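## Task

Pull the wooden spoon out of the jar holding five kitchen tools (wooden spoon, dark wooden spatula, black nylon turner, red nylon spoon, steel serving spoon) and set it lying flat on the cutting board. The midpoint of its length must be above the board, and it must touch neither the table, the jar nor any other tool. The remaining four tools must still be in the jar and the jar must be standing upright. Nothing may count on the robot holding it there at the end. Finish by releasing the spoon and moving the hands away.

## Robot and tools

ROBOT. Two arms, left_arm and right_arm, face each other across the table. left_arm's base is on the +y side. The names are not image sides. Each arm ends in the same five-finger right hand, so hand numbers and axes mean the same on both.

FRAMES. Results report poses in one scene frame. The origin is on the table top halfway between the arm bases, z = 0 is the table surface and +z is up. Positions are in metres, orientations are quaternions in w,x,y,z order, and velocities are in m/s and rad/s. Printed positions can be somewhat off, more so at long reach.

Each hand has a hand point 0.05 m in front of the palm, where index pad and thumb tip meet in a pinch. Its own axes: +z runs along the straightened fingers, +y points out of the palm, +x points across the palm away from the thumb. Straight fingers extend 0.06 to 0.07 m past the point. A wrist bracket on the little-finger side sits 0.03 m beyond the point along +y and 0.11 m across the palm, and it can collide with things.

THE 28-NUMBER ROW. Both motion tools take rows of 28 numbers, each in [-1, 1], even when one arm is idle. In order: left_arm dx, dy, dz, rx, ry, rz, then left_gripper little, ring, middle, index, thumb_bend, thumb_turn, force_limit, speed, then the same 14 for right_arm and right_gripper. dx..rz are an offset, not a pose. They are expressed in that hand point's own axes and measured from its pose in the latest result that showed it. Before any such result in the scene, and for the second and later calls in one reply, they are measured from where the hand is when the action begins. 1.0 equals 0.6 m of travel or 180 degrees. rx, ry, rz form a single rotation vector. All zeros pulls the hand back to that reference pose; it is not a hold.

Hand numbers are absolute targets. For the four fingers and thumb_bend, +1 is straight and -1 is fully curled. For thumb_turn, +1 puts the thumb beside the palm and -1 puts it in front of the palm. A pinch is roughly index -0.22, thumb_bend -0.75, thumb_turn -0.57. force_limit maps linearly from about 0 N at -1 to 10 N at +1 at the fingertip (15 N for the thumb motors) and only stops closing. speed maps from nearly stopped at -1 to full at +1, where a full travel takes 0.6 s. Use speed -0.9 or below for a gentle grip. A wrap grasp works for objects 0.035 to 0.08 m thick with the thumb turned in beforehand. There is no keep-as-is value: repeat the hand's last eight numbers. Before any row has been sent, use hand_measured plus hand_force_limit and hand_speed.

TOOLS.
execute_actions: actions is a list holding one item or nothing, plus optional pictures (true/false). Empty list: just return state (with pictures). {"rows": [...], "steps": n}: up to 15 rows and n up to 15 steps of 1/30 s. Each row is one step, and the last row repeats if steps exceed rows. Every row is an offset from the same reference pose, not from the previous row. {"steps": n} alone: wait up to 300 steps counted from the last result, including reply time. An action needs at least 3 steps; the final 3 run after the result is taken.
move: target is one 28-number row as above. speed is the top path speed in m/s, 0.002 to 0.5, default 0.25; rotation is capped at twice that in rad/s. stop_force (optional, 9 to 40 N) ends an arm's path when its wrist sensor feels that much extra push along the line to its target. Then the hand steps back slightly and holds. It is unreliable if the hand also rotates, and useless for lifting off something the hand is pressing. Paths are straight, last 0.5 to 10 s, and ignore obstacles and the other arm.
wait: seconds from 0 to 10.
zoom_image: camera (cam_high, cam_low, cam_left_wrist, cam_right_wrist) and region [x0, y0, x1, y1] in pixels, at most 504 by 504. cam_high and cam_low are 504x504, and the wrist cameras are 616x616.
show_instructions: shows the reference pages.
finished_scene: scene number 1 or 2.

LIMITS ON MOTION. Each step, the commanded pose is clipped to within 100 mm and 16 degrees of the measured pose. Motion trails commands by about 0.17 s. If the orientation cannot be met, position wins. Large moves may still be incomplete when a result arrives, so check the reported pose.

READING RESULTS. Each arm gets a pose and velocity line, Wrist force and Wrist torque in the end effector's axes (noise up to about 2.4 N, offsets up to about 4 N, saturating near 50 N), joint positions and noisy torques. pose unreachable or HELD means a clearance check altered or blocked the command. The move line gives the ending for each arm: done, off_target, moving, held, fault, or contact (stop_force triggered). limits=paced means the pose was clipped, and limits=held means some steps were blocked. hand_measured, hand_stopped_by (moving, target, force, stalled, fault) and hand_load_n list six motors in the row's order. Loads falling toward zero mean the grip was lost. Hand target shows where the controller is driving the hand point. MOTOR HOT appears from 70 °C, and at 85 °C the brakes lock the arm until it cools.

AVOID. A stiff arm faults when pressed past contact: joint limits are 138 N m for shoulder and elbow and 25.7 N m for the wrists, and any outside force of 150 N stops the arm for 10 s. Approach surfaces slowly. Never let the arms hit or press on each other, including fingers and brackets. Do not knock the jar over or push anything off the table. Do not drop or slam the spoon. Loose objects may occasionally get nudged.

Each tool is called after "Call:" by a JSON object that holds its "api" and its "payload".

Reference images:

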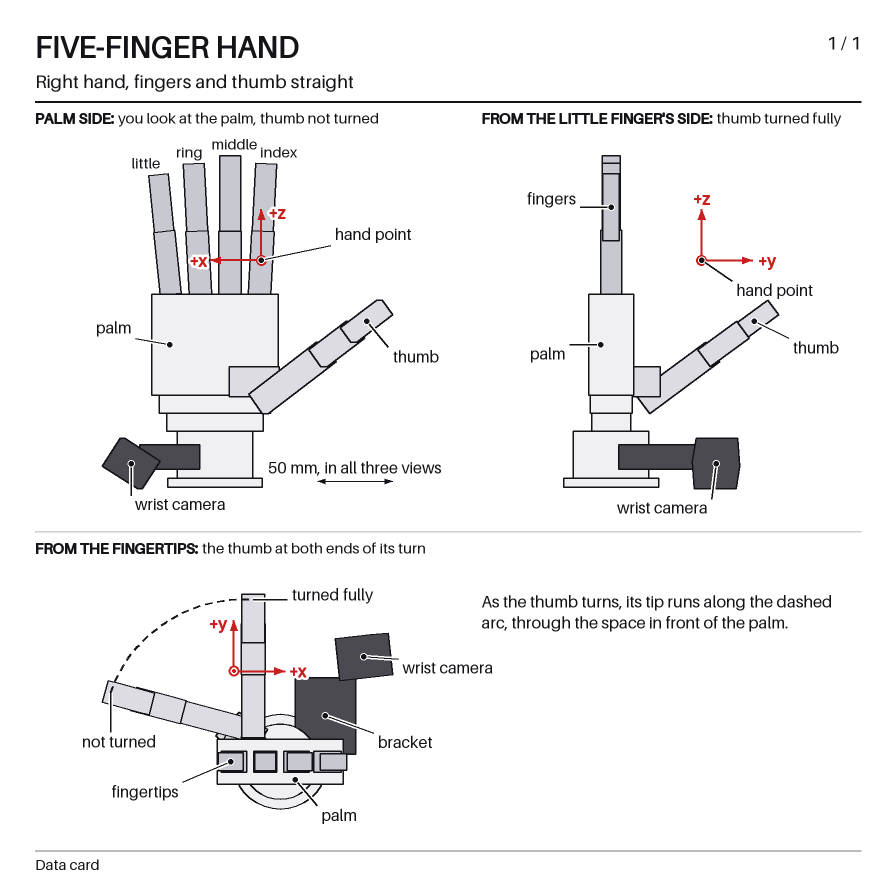

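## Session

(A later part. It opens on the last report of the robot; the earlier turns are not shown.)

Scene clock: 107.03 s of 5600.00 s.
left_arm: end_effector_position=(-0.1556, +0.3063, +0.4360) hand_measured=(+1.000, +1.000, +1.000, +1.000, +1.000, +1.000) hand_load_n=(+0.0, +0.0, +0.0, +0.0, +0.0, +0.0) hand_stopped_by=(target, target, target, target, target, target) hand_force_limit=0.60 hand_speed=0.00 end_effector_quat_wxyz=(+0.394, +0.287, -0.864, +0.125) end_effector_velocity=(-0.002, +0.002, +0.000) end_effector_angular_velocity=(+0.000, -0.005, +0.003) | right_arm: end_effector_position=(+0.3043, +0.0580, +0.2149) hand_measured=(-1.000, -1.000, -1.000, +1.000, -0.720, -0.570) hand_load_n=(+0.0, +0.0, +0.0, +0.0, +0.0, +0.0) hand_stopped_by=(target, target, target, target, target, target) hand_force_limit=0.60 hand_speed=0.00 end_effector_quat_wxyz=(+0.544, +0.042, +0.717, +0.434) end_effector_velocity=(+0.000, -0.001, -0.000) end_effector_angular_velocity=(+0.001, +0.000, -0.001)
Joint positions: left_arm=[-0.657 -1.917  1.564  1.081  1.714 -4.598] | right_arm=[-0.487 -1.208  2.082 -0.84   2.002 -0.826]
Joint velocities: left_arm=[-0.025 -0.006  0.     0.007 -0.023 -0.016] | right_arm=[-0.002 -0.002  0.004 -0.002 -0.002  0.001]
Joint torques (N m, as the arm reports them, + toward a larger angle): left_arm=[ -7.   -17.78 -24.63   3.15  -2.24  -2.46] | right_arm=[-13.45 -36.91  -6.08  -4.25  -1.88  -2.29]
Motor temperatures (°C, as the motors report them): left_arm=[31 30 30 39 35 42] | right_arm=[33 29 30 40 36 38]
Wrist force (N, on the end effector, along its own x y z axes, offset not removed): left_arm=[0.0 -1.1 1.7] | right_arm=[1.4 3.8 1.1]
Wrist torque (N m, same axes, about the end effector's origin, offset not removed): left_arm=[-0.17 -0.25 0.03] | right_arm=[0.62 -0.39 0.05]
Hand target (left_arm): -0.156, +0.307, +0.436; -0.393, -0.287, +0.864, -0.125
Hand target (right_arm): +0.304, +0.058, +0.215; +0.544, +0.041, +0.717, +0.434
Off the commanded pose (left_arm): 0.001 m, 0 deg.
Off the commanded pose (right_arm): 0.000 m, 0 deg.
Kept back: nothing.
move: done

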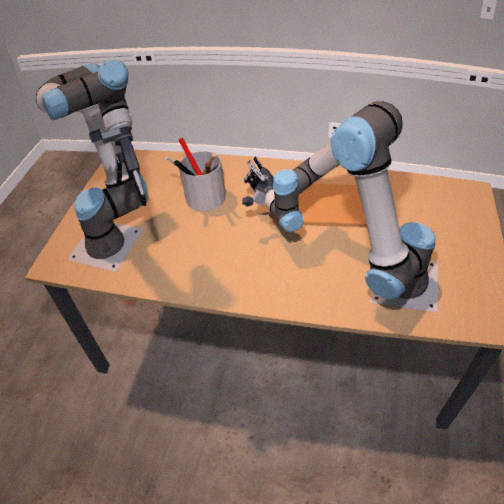

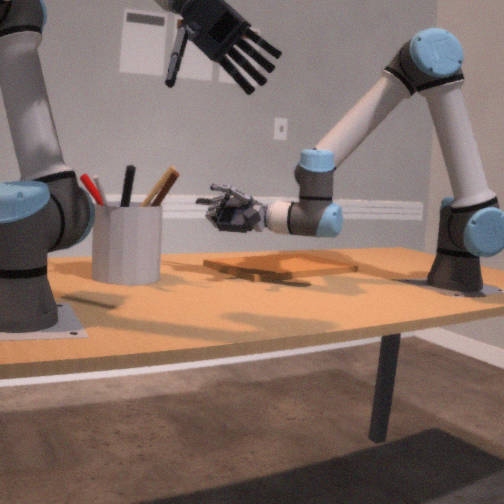

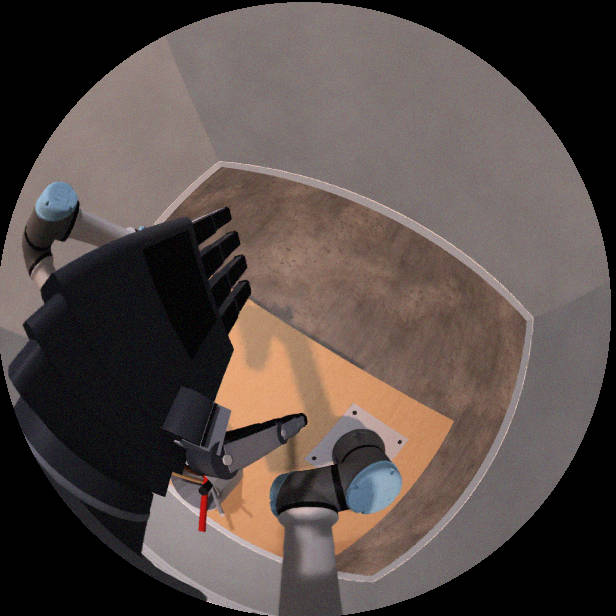

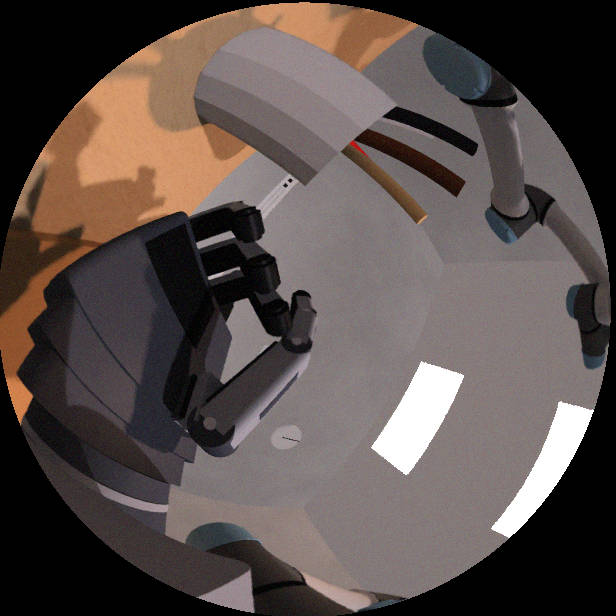

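Call:
{"api": "move", "payload": {"target": [0,0,0,0,0,0, 1,1,1,1,1,1,0.6,0, 0.079,0.08,0.139,-0.286,0.032,-0.067,-1,-1,-1,1,-0.72,-0.57,0.6,0], "speed": 0.1}}

Call:
{"api": "zoom_image", "payload": {"camera": "cam_high", "region": [130,110,380,260]}}

Call:
{"api": "zoom_image", "payload": {"camera": "cam_low", "region": [60,130,310,300]}}

Scene clock: 112.57 s of 5600.00 s.
left_arm: end_effector_position=(-0.1556, +0.3063, +0.4360) hand_measured=(+1.000, +1.000, +1.000, +1.000, +1.000, +1.000) hand_load_n=(+0.0, +0.0, +0.0, +0.0, +0.0, +0.0) hand_stopped_by=(target, target, target, target, target, target) hand_force_limit=0.60 hand_speed=0.00 end_effector_quat_wxyz=(+0.394, +0.287, -0.864, +0.125) end_effector_velocity=(-0.000, +0.000, -0.000) end_effector_angular_velocity=(+0.001, -0.001, -0.002) | right_arm: end_effector_position=(+0.3332, +0.1612, +0.2091) hand_measured=(-1.000, -1.000, -1.000, +1.000, -0.720, -0.570) hand_load_n=(-0.5, +0.0, +0.0, +0.0, +0.0, +0.0) hand_stopped_by=(target, target, target, target, target, target) hand_force_limit=0.60 hand_speed=0.00 end_effector_quat_wxyz=(+0.514, -0.292, +0.484, +0.645) end_effector_velocity=(+0.000, +0.002, -0.000) end_effector_angular_velocity=(+0.003, -0.009, +0.014)
Joint positions: left_arm=[-0.657 -1.917  1.564  1.081  1.714 -4.598] | right_arm=[-0.812 -0.857  1.823 -1.441  0.909 -0.909]
Joint velocities: left_arm=[-0.001  0.001  0.     0.     0.     0.001] | right_arm=[-0.002  0.008 -0.012 -0.007 -0.016  0.005]
Joint torques (N m, as the arm reports them, + toward a larger angle): left_arm=[  7.1    8.72 -28.69  -2.26   2.66   2.44] | right_arm=[-14.89 -29.8  -25.03  -5.52  -0.83   2.95]
Motor temperatures (°C, as the motors report them): left_arm=[31 30 30 39 35 42] | right_arm=[33 29 30 40 36 38]
Wrist force (N, on the end effector, along its own x y z axes, offset not removed): left_arm=[0.3 -1.6 1.4] | right_arm=[0.8 2.2 0.7]
Wrist torque (N m, same axes, about the end effector's origin, offset not removed): left_arm=[-0.27 -0.30 0.03] | right_arm=[0.37 -0.32 0.03]
Hand target (left_arm): -0.156, +0.306, +0.436; -0.394, -0.287, +0.864, -0.125
Hand target (right_arm): +0.333, +0.161, +0.209; +0.513, -0.292, +0.484, +0.646
Off the commanded pose (left_arm): 0.000 m, 0 deg.
Off the commanded pose (right_arm): 0.000 m, 0 deg.
Kept back: nothing.
move: done

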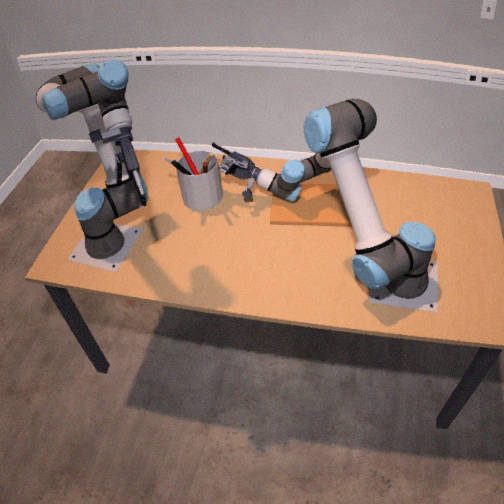

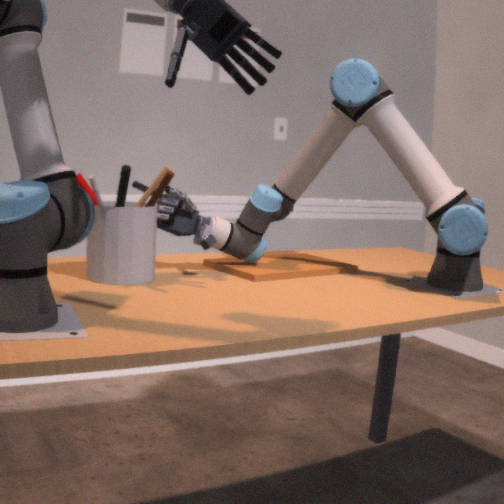

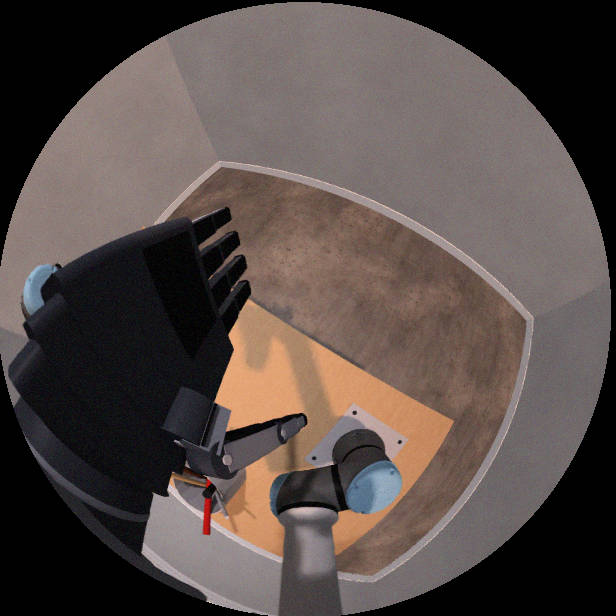

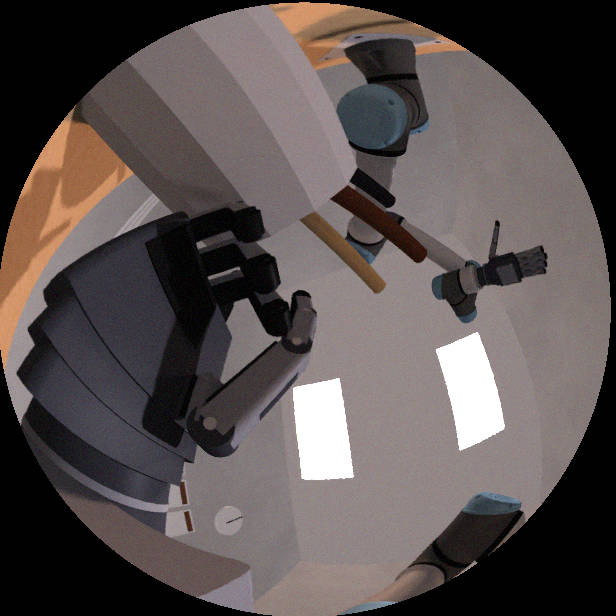

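Region (130, 110, 380, 260) of cam_high's 504x504 image, scaled by 2.016, with more detail than that image has; it fills the top 302 rows of this view, and the rest is white.

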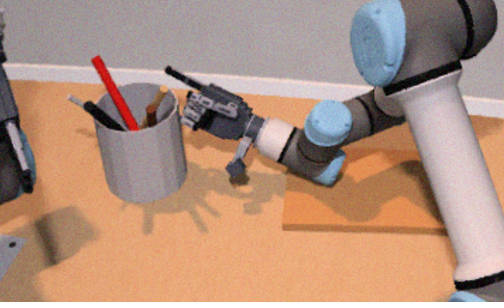

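Region (60, 130, 310, 300) of cam_low's 504x504 image, scaled by 2.016, with more detail than that image has; it fills the top 343 rows of this view, and the rest is white.

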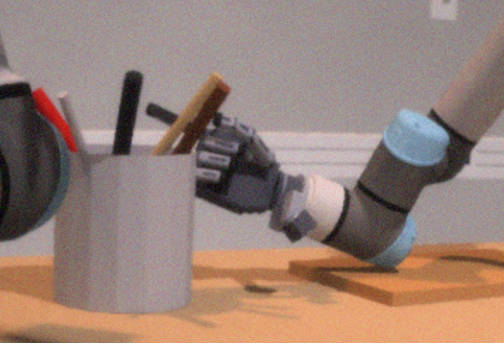

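Call:
{"api": "move", "payload": {"target": [0,0,0,0,0,0, 1,1,1,1,1,1,0.6,0, -0.04,0.06,0,0,0,0,-1,-1,-1,1,-0.72,-0.57,0.6,0], "speed": 0.03}}

Call:
{"api": "zoom_image", "payload": {"camera": "cam_low", "region": [60,130,310,300]}}

Scene clock: 114.63 s of 5600.00 s.
left_arm: end_effector_position=(-0.1556, +0.3063, +0.4360) hand_measured=(+1.000, +1.000, +1.000, +1.000, +1.000, +1.000) hand_load_n=(+0.0, +0.0, +0.0, +0.0, +0.0, +0.0) hand_stopped_by=(target, target, target, target, target, target) hand_force_limit=0.60 hand_speed=0.00 end_effector_quat_wxyz=(+0.394, +0.287, -0.864, +0.125) end_effector_velocity=(-0.000, +0.000, -0.000) end_effector_angular_velocity=(+0.001, -0.000, -0.001) | right_arm: end_effector_position=(+0.3065, +0.1521, +0.2415) hand_measured=(-1.000, -1.000, -1.000, +1.000, -0.720, -0.570) hand_load_n=(+0.0, +0.0, +0.0, +0.0, +0.0, +0.0) hand_stopped_by=(target, target, target, target, target, target) hand_force_limit=0.60 hand_speed=0.00 end_effector_quat_wxyz=(+0.514, -0.292, +0.484, +0.645) end_effector_velocity=(-0.001, -0.001, +0.002) end_effector_angular_velocity=(+0.000, +0.001, -0.000)
Joint positions: left_arm=[-0.657 -1.917  1.564  1.081  1.714 -4.598] | right_arm=[-0.792 -0.955  1.89  -1.402  0.927 -0.921]
Joint velocities: left_arm=[ 0.     0.001  0.    -0.     0.001  0.001] | right_arm=[ 0.001 -0.006  0.004  0.003  0.001  0.   ]
Joint torques (N m, as the arm reports them, + toward a larger angle): left_arm=[  3.37   8.68 -28.74  -2.31   2.09   2.1 ] | right_arm=[ 15.12 -45.69  -5.07   1.21   2.14  -2.53]
Motor temperatures (°C, as the motors report them): left_arm=[31 30 30 39 35 42] | right_arm=[33 29 30 40 36 38]
Wrist force (N, on the end effector, along its own x y z axes, offset not removed): left_arm=[0.0 -0.7 0.6] | right_arm=[-0.7 0.9 1.7]
Wrist torque (N m, same axes, about the end effector's origin, offset not removed): left_arm=[-0.11 -0.20 0.07] | right_arm=[0.15 -0.13 -0.05]
Hand target (left_arm): -0.156, +0.306, +0.436; -0.394, -0.287, +0.864, -0.125
Hand target (right_arm): +0.306, +0.152, +0.242; +0.514, -0.292, +0.484, +0.645
Off the commanded pose (left_arm): 0.000 m, 0 deg.
Off the commanded pose (right_arm): 0.000 m, 0 deg.
Kept back: nothing.
move: done

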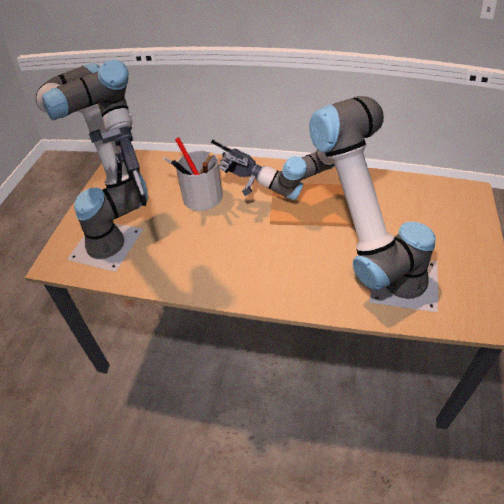

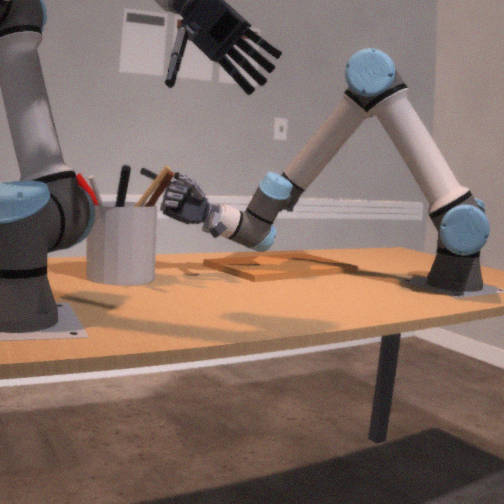

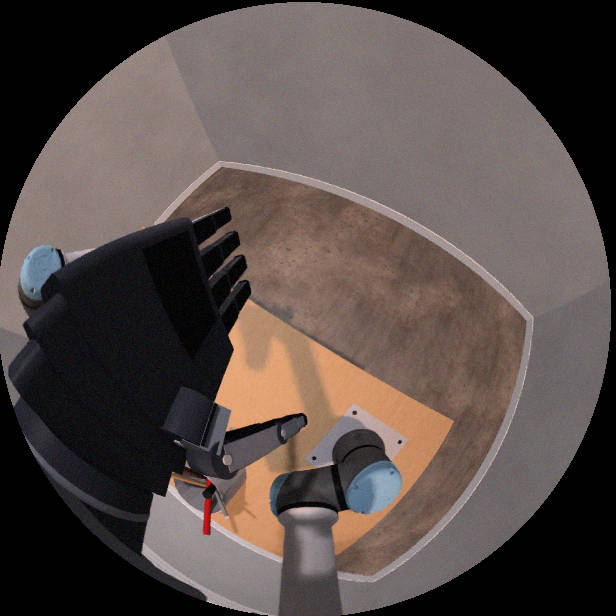

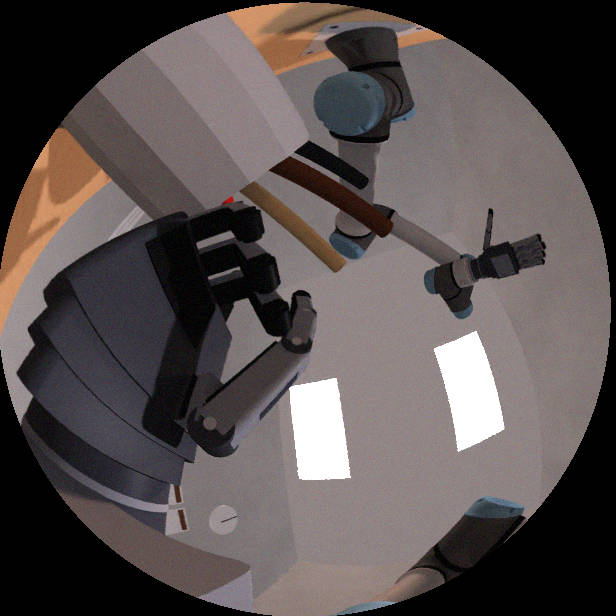

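Region (60, 130, 310, 300) of cam_low's 504x504 image, scaled by 2.016, with more detail than that image has; it fills the top 343 rows of this view, and the rest is white.

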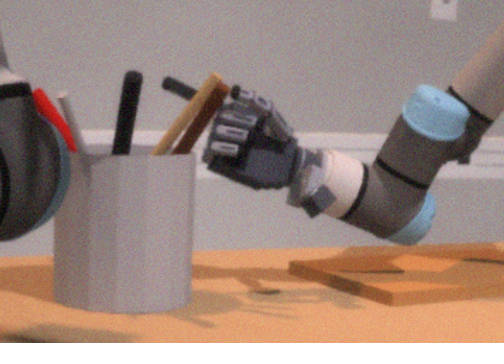

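Call:
{"api": "move", "payload": {"target": [0,0,0,0,0,0, 1,1,1,1,1,1,0.6,0, 0.02,0.06,0.03,0,0,0,-1,-1,-1,1,-0.72,-0.57,0.6,0], "speed": 0.03}}

Call:
{"api": "zoom_image", "payload": {"camera": "cam_low", "region": [60,130,310,300]}}

Call:
{"api": "zoom_image", "payload": {"camera": "cam_high", "region": [150,120,300,220]}}

Scene clock: 116.67 s of 5600.00 s.
left_arm: end_effector_position=(-0.1556, +0.3063, +0.4360) hand_measured=(+1.000, +1.000, +1.000, +1.000, +1.000, +1.000) hand_load_n=(+0.0, +0.0, +0.0, +0.0, +0.0, +0.0) hand_stopped_by=(target, target, target, target, target, target) hand_force_limit=0.60 hand_speed=0.00 end_effector_quat_wxyz=(+0.394, +0.287, -0.864, +0.125) end_effector_velocity=(+0.000, +0.000, +0.001) end_effector_angular_velocity=(-0.002, +0.003, +0.001) | right_arm: end_effector_position=(+0.2713, +0.1730, +0.2491) hand_measured=(-1.000, -1.000, -1.000, +1.000, -0.720, -0.570) hand_load_n=(+0.0, +0.0, +0.0, +0.0, +0.0, +0.0) hand_stopped_by=(target, target, target, target, target, target) hand_force_limit=0.60 hand_speed=0.00 end_effector_quat_wxyz=(+0.514, -0.292, +0.484, +0.645) end_effector_velocity=(-0.002, +0.001, +0.001) end_effector_angular_velocity=(+0.000, -0.001, -0.001)
Joint positions: left_arm=[-0.657 -1.917  1.564  1.081  1.714 -4.598] | right_arm=[-0.716 -0.969  1.882 -1.357  0.995 -0.961]
Joint velocities: left_arm=[ 0.    -0.003  0.    -0.001 -0.    -0.002] | right_arm=[ 0.005 -0.001 -0.001  0.003  0.005 -0.004]
Joint torques (N m, as the arm reports them, + toward a larger angle): left_arm=[  3.26   8.03 -28.81  -2.18   1.89   1.93] | right_arm=[ 15.87 -46.38 -25.63   0.23   2.    -2.92]
Motor temperatures (°C, as the motors report them): left_arm=[31 30 30 39 35 42] | right_arm=[33 29 30 40 36 38]
Wrist force (N, on the end effector, along its own x y z axes, offset not removed): left_arm=[1.0 -0.3 0.9] | right_arm=[2.6 3.0 1.8]
Wrist torque (N m, same axes, about the end effector's origin, offset not removed): left_arm=[-0.12 -0.42 0.09] | right_arm=[0.58 -0.68 0.11]
Hand target (left_arm): -0.156, +0.306, +0.436; -0.394, -0.287, +0.864, -0.125
Hand target (right_arm): +0.271, +0.173, +0.249; +0.514, -0.292, +0.484, +0.645
Off the commanded pose (left_arm): 0.000 m, 0 deg.
Off the commanded pose (right_arm): 0.000 m, 0 deg.
Kept back: nothing.
move: done

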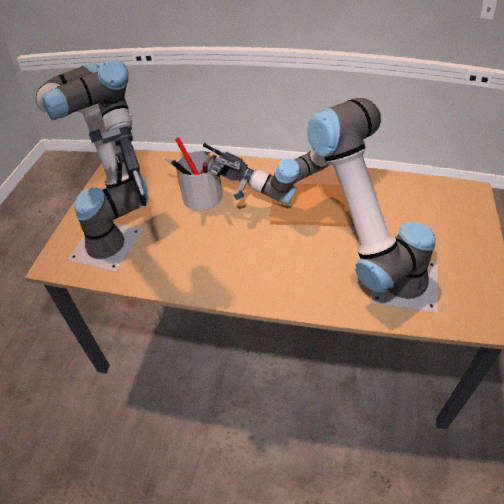

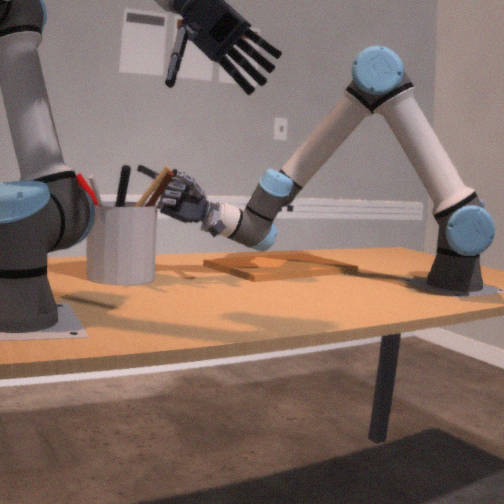

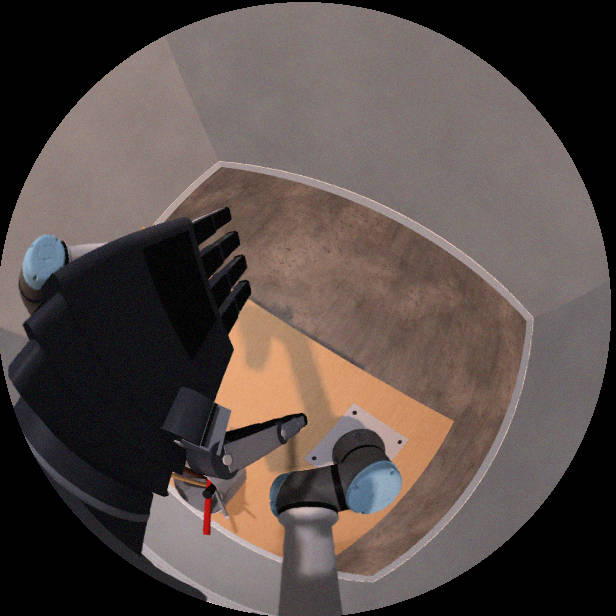

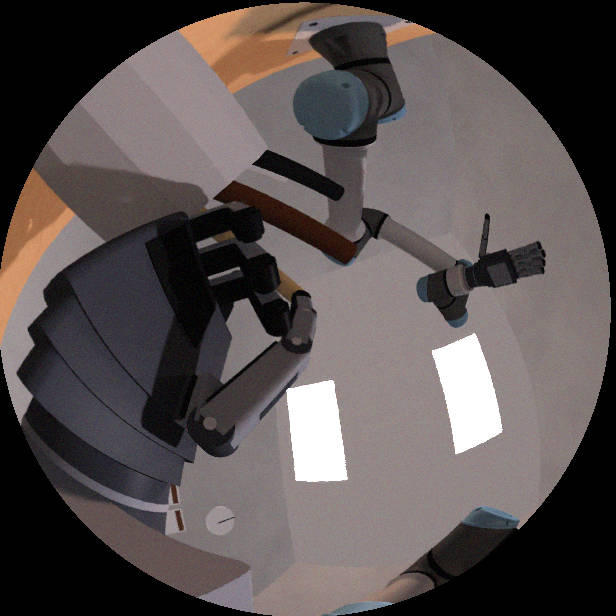

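Region (60, 130, 310, 300) of cam_low's 504x504 image, scaled by 2.016, with more detail than that image has; it fills the top 343 rows of this view, and the rest is white.

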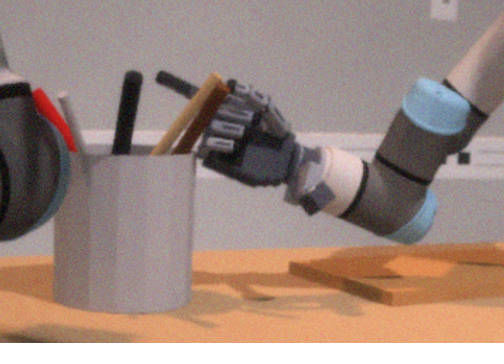

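Region (150, 120, 300, 220) of cam_high's 504x504 image, scaled by 3.360, with more detail than that image has.

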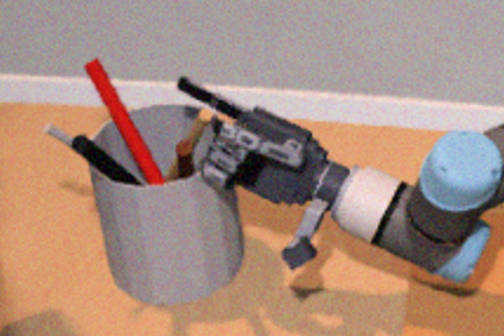

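Call:
{"api": "move", "payload": {"target": [0,0,0,0,0,0, 1,1,1,1,1,1,0.6,0, 0.02,0.01,0,0,0,0,-1,-1,-1,1,-0.72,-0.57,0.6,0], "speed": 0.02}}

Call:
{"api": "move", "payload": {"target": [0,0,0,0,0,0, 1,1,1,1,1,1,0.6,0, 0,0,0,0,0,0,-1,-1,-1,-0.6,-0.72,-0.57,0.6,-0.5]}}

Call:
{"api": "zoom_image", "payload": {"camera": "cam_high", "region": [150,120,300,220]}}

Scene clock: 117.90 s of 5600.00 s.
left_arm: end_effector_position=(-0.1556, +0.3063, +0.4360) hand_measured=(+1.000, +1.000, +1.000, +1.000, +1.000, +1.000) hand_load_n=(+0.0, +0.0, +0.0, +0.0, +0.0, +0.0) hand_stopped_by=(target, target, target, target, target, target) hand_force_limit=0.60 hand_speed=0.00 end_effector_quat_wxyz=(+0.394, +0.287, -0.864, +0.125) end_effector_velocity=(-0.000, -0.001, -0.001) end_effector_angular_velocity=(+0.002, -0.001, +0.003) | right_arm: end_effector_position=(+0.2622, +0.1774, +0.2408) hand_measured=(-1.000, -1.000, -1.000, +1.000, -0.720, -0.570) hand_load_n=(+0.0, +0.0, +0.0, +0.0, +0.0, +0.0) hand_stopped_by=(target, target, target, target, target, target) hand_force_limit=0.60 hand_speed=0.00 end_effector_quat_wxyz=(+0.514, -0.292, +0.484, +0.645) end_effector_velocity=(-0.002, +0.001, -0.002) end_effector_angular_velocity=(-0.000, -0.000, +0.000)
Joint positions: left_arm=[-0.657 -1.917  1.564  1.081  1.714 -4.598] | right_arm=[-0.698 -0.953  1.884 -1.37   1.012 -0.971]
Joint velocities: left_arm=[ 0.002  0.002  0.001 -0.001 -0.    -0.001] | right_arm=[ 0.003  0.003  0.    -0.003  0.003 -0.002]
Joint torques (N m, as the arm reports them, + toward a larger angle): left_arm=[  3.75   7.76 -29.38  -2.26   1.89   1.92] | right_arm=[ 13.34 -26.08  -5.17  -4.9    2.56  -2.13]
Motor temperatures (°C, as the motors report them): left_arm=[31 30 30 39 35 42] | right_arm=[33 29 30 40 36 38]
Wrist force (N, on the end effector, along its own x y z axes, offset not removed): left_arm=[-0.6 -0.7 0.3] | right_arm=[2.0 1.3 1.2]
Wrist torque (N m, same axes, about the end effector's origin, offset not removed): left_arm=[-0.10 -0.15 0.10] | right_arm=[0.26 -0.49 0.12]
Hand target (left_arm): -0.156, +0.306, +0.436; -0.394, -0.287, +0.864, -0.125
Hand target (right_arm): +0.262, +0.177, +0.241; +0.514, -0.292, +0.484, +0.645
Off the commanded pose (left_arm): 0.000 m, 0 deg.
Off the commanded pose (right_arm): 0.000 m, 0 deg.
Kept back: nothing.
move: done

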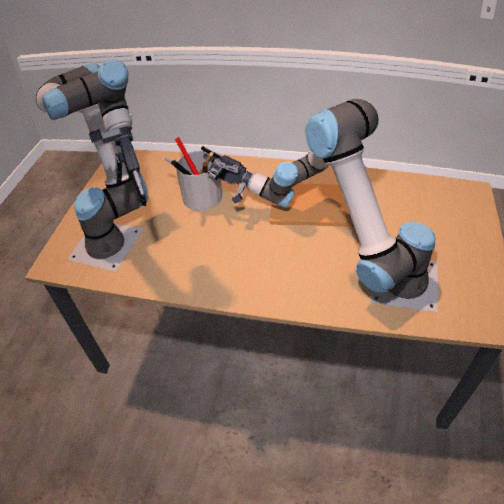

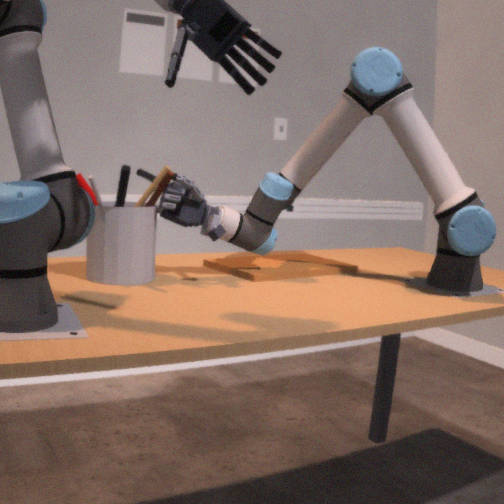

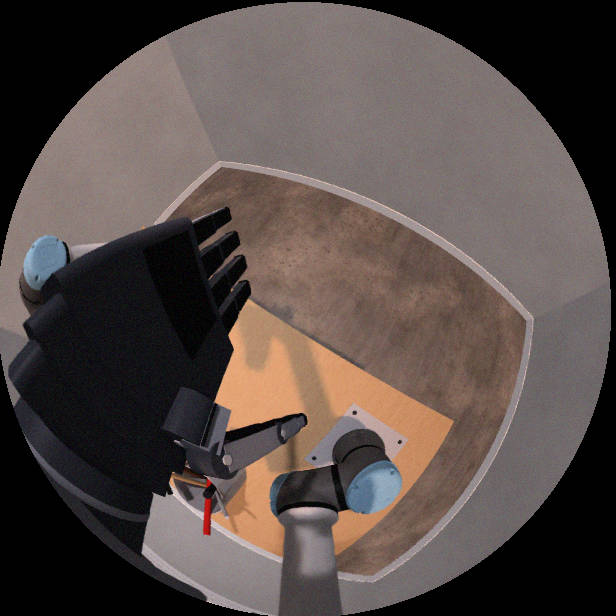

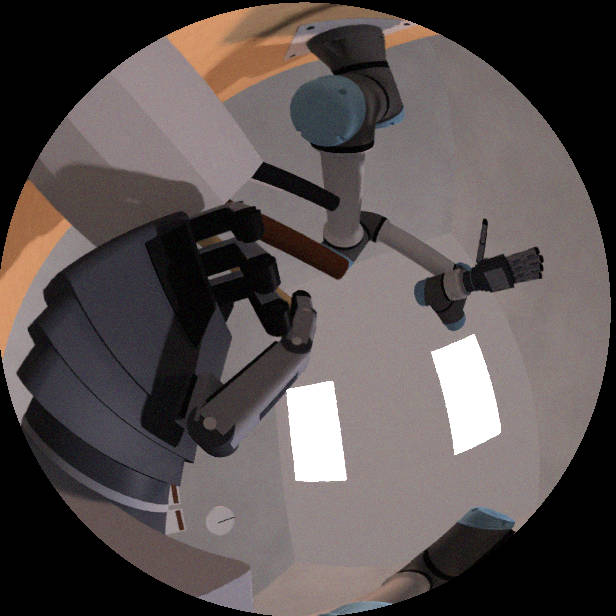

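Scene clock: 119.33 s of 5600.00 s.
left_arm: end_effector_position=(-0.1556, +0.3063, +0.4360) hand_measured=(+1.000, +1.000, +1.000, +1.000, +1.000, +1.000) hand_load_n=(+0.0, +0.0, +0.0, +0.0, +0.0, +0.0) hand_stopped_by=(target, target, target, target, target, target) hand_force_limit=0.60 hand_speed=0.00 end_effector_quat_wxyz=(+0.394, +0.287, -0.864, +0.125) end_effector_velocity=(-0.000, -0.000, +0.000) end_effector_angular_velocity=(-0.001, +0.001, +0.001) | right_arm: end_effector_position=(+0.2622, +0.1774, +0.2408) hand_measured=(-1.000, -1.000, -1.000, +0.034, -0.714, -0.570) hand_load_n=(+0.0, +0.0, +0.0, +8.0, +9.5, -4.0) hand_stopped_by=(target, target, target, force, target, target) hand_force_limit=0.60 hand_speed=-0.50 end_effector_quat_wxyz=(+0.514, -0.292, +0.484, +0.645) end_effector_velocity=(-0.001, +0.000, -0.000) end_effector_angular_velocity=(-0.001, +0.000, +0.002)
Joint positions: left_arm=[-0.657 -1.917  1.564  1.081  1.714 -4.598] | right_arm=[-0.698 -0.953  1.884 -1.37   1.012 -0.971]
Joint velocities: left_arm=[-0.     0.    -0.    -0.001 -0.001 -0.001] | right_arm=[ 0.001  0.     0.     0.    -0.001 -0.   ]
Joint torques (N m, as the arm reports them, + toward a larger angle): left_arm=[  3.44   8.05 -28.38  -2.27   1.95   1.85] | right_arm=[-13.76 -44.94  -8.34   0.39  -1.19   2.85]
Motor temperatures (°C, as the motors report them): left_arm=[31 30 30 39 35 42] | right_arm=[33 29 30 40 36 38]
Wrist force (N, on the end effector, along its own x y z axes, offset not removed): left_arm=[1.0 -1.1 1.2] | right_arm=[0.5 1.2 4.7]
Wrist torque (N m, same axes, about the end effector's origin, offset not removed): left_arm=[-0.21 -0.42 0.19] | right_arm=[0.07 -0.68 -0.22]
Hand target (left_arm): -0.156, +0.306, +0.436; -0.394, -0.287, +0.864, -0.125
Hand target (right_arm): +0.262, +0.177, +0.241; +0.514, -0.292, +0.484, +0.645
Off the commanded pose (left_arm): 0.000 m, 0 deg.
Off the commanded pose (right_arm): 0.000 m, 0 deg.
Kept back: nothing.
move: done

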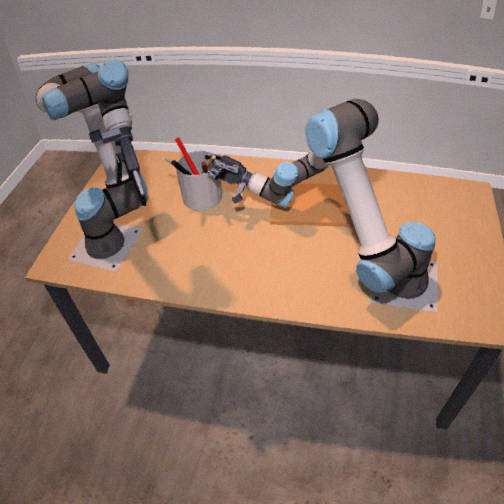

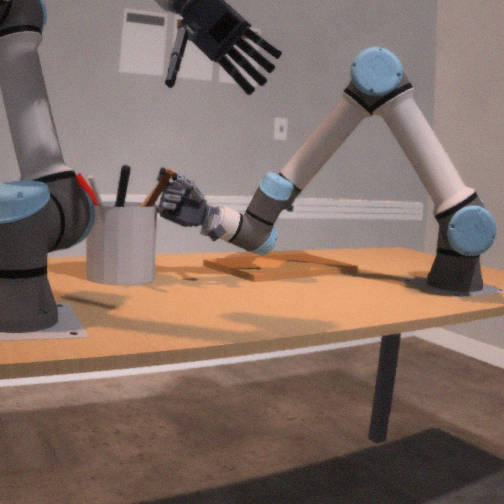

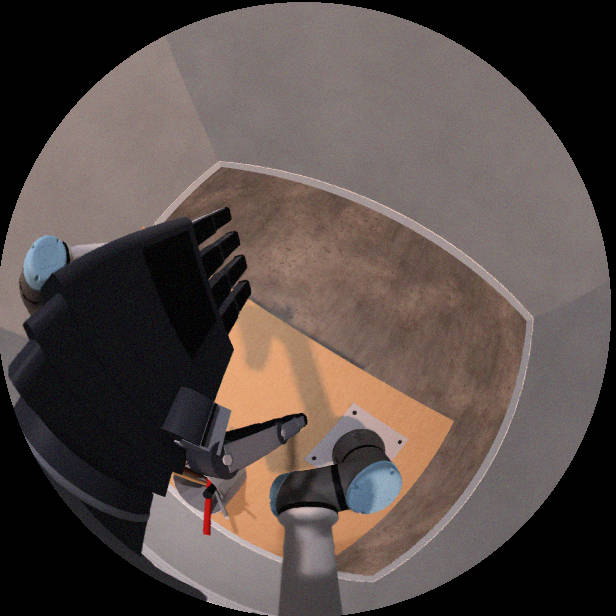

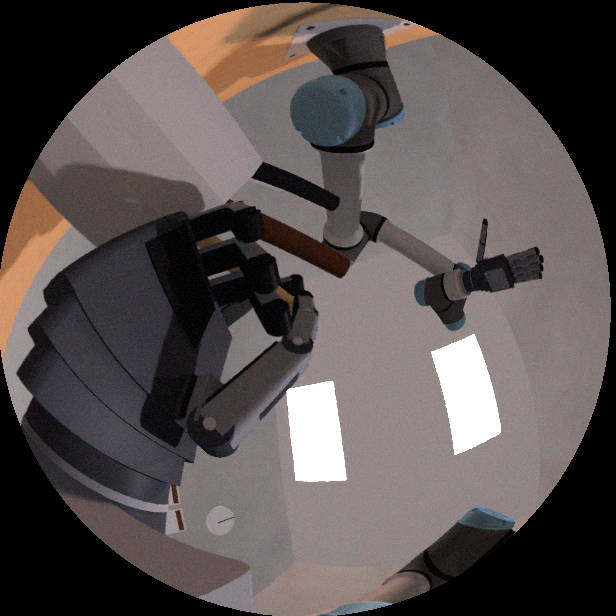

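Region (150, 120, 300, 220) of cam_high's 504x504 image, scaled by 3.360, with more detail than that image has.

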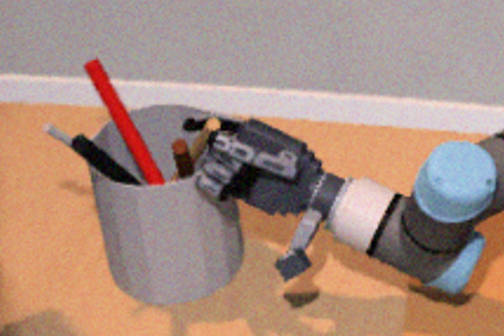

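Gripped. Tighten and lift along the handle.

Call:
{"api": "move", "payload": {"target": [0,0,0,0,0,0, 1,1,1,1,1,1,0.6,0, 0,0,0,0,0,0,-1,-1,-1,-0.7,-0.72,-0.57,1,-0.5]}}

Call:
{"api": "move", "payload": {"target": [0,0,0,0,0,0, 1,1,1,1,1,1,0.6,0, -0.4,0,0,0,0,0,-1,-1,-1,-0.7,-0.72,-0.57,1,-0.5], "speed": 0.06}}

Scene clock: 120.27 s of 5600.00 s.
left_arm: end_effector_position=(-0.1556, +0.3063, +0.4360) hand_measured=(+1.000, +1.000, +1.000, +1.000, +1.000, +1.000) hand_load_n=(+0.0, +0.0, +0.0, +0.0, +0.0, +0.0) hand_stopped_by=(target, target, target, target, target, target) hand_force_limit=0.60 hand_speed=0.00 end_effector_quat_wxyz=(+0.394, +0.287, -0.864, +0.125) end_effector_velocity=(+0.001, -0.001, -0.000) end_effector_angular_velocity=(-0.000, -0.001, +0.003) | right_arm: end_effector_position=(+0.2622, +0.1774, +0.2408) hand_measured=(-1.000, -1.000, -1.000, +0.014, -0.714, -0.570) hand_load_n=(+0.0, +0.0, +0.0, +10.5, +11.5, -5.5) hand_stopped_by=(target, target, target, force, target, target) hand_force_limit=1.00 hand_speed=-0.50 end_effector_quat_wxyz=(+0.514, -0.292, +0.484, +0.645) end_effector_velocity=(-0.001, +0.000, +0.000) end_effector_angular_velocity=(+0.000, -0.000, +0.001)
Joint positions: left_arm=[-0.657 -1.917  1.564  1.081  1.714 -4.598] | right_arm=[-0.698 -0.953  1.884 -1.37   1.012 -0.971]
Joint velocities: left_arm=[ 0.002  0.001 -0.     0.    -0.001  0.   ] | right_arm=[ 0.002 -0.     0.     0.     0.    -0.   ]
Joint torques (N m, as the arm reports them, + toward a larger angle): left_arm=[  2.7    7.89 -29.01  -2.21   1.98   1.91] | right_arm=[-12.64 -43.85  -9.58   0.4   -1.21   2.39]
Motor temperatures (°C, as the motors report them): left_arm=[31 30 30 39 35 42] | right_arm=[33 29 30 40 36 38]
Wrist force (N, on the end effector, along its own x y z axes, offset not removed): left_arm=[-0.7 -1.0 2.0] | right_arm=[0.6 1.8 4.2]
Wrist torque (N m, same axes, about the end effector's origin, offset not removed): left_arm=[-0.23 -0.22 0.05] | right_arm=[0.07 -0.74 -0.17]
Hand target (left_arm): -0.156, +0.306, +0.436; -0.394, -0.287, +0.864, -0.125
Hand target (right_arm): +0.262, +0.177, +0.241; +0.514, -0.292, +0.484, +0.645
Off the commanded pose (left_arm): 0.000 m, 0 deg.
Off the commanded pose (right_arm): 0.000 m, 0 deg.
Kept back: nothing.
move: done

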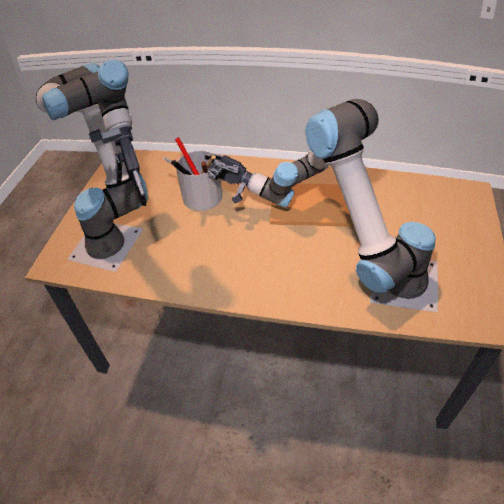

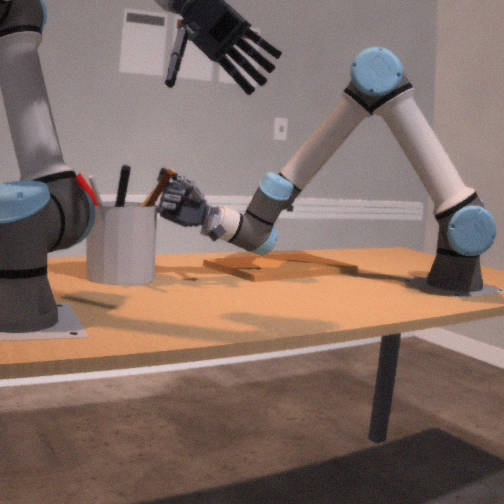

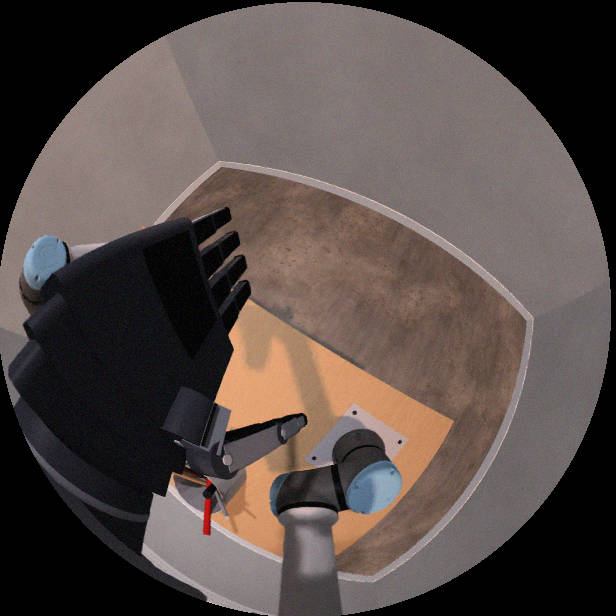

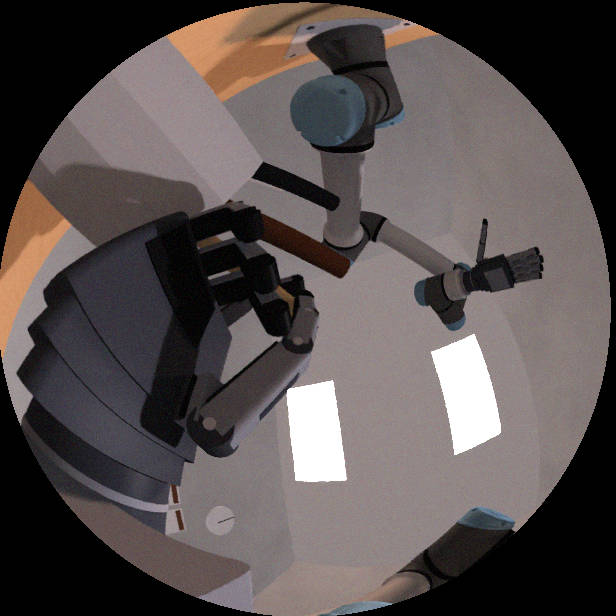

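Scene clock: 124.73 s of 5600.00 s.
left_arm: end_effector_position=(-0.1556, +0.3063, +0.4360) hand_measured=(+1.000, +1.000, +1.000, +1.000, +1.000, +1.000) hand_load_n=(+0.0, +0.0, +0.0, +0.0, +0.0, +0.0) hand_stopped_by=(target, target, target, target, target, target) hand_force_limit=0.60 hand_speed=0.00 end_effector_quat_wxyz=(+0.394, +0.287, -0.864, +0.125) end_effector_velocity=(+0.000, +0.000, -0.000) end_effector_angular_velocity=(+0.001, -0.001, +0.001) | right_arm: end_effector_position=(+0.3343, +0.0866, +0.4504) hand_measured=(-1.000, -1.000, -1.000, +0.014, -0.720, -0.570) hand_load_n=(+0.0, +0.0, -1.0, +2.0, +0.0, +0.0) hand_stopped_by=(target, target, target, force, target, target) hand_force_limit=1.00 hand_speed=-0.50 end_effector_quat_wxyz=(+0.514, -0.292, +0.484, +0.645) end_effector_velocity=(+0.000, -0.001, +0.003) end_effector_angular_velocity=(-0.000, +0.001, +0.002)
Joint positions: left_arm=[-0.657 -1.917  1.564  1.081  1.714 -4.598] | right_arm=[-0.928 -1.364  1.837 -0.995  0.808 -0.836]
Joint velocities: left_arm=[ 0.001  0.     0.     0.001 -0.    -0.   ] | right_arm=[-0.002 -0.004 -0.003  0.005 -0.004  0.003]
Joint torques (N m, as the arm reports them, + toward a larger angle): left_arm=[  3.33   8.5  -28.47  -2.22   1.88   1.85] | right_arm=[-13.86 -36.96 -30.2    0.33  -0.81   2.86]
Motor temperatures (°C, as the motors report them): left_arm=[31 30 30 39 35 42] | right_arm=[33 29 30 40 36 38]
Wrist force (N, on the end effector, along its own x y z axes, offset not removed): left_arm=[-0.8 -0.5 1.1] | right_arm=[1.0 3.1 2.1]
Wrist torque (N m, same axes, about the end effector's origin, offset not removed): left_arm=[-0.06 -0.14 0.00] | right_arm=[0.44 -0.28 -0.04]
Hand target (left_arm): -0.156, +0.306, +0.436; -0.394, -0.287, +0.864, -0.125
Hand target (right_arm): +0.334, +0.086, +0.451; +0.514, -0.292, +0.484, +0.645
Off the commanded pose (left_arm): 0.000 m, 0 deg.
Off the commanded pose (right_arm): 0.001 m, 0 deg.
Kept back: nothing.
move: done

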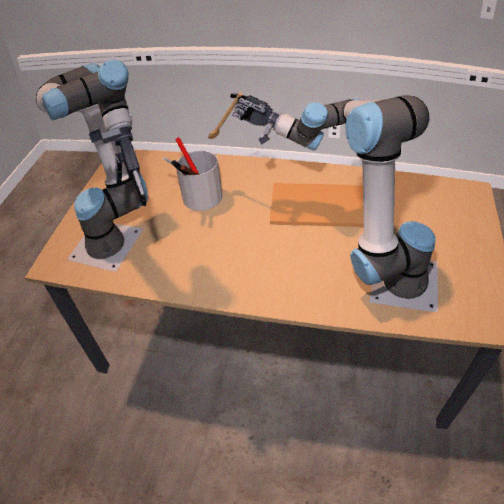

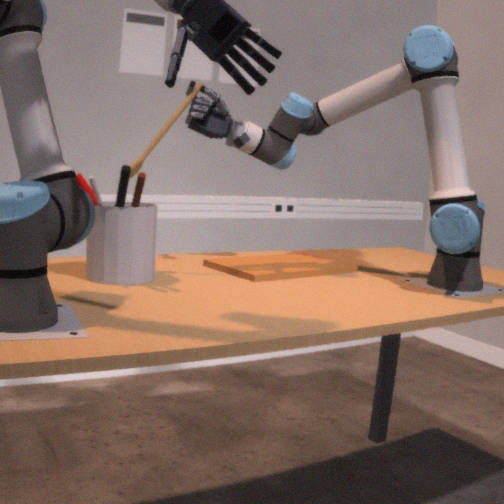

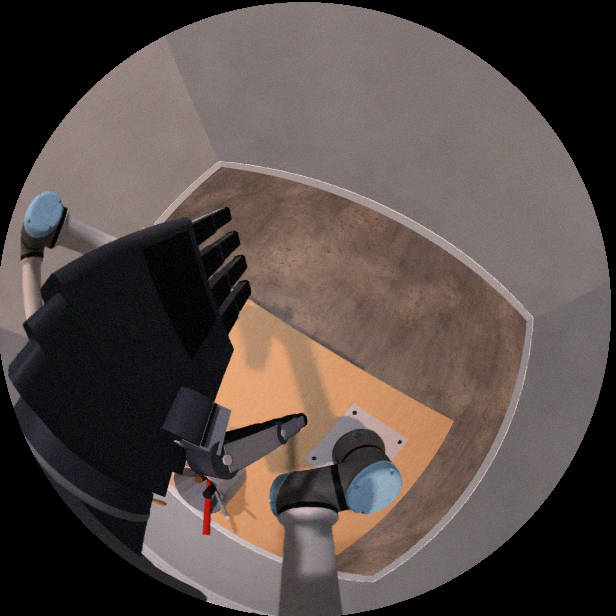

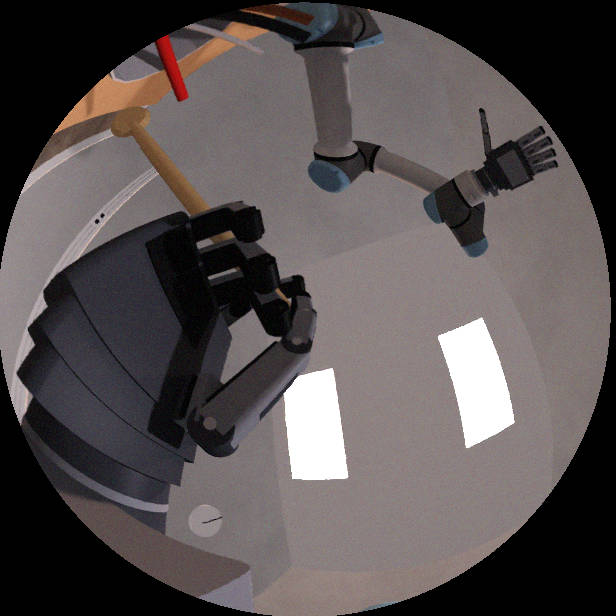

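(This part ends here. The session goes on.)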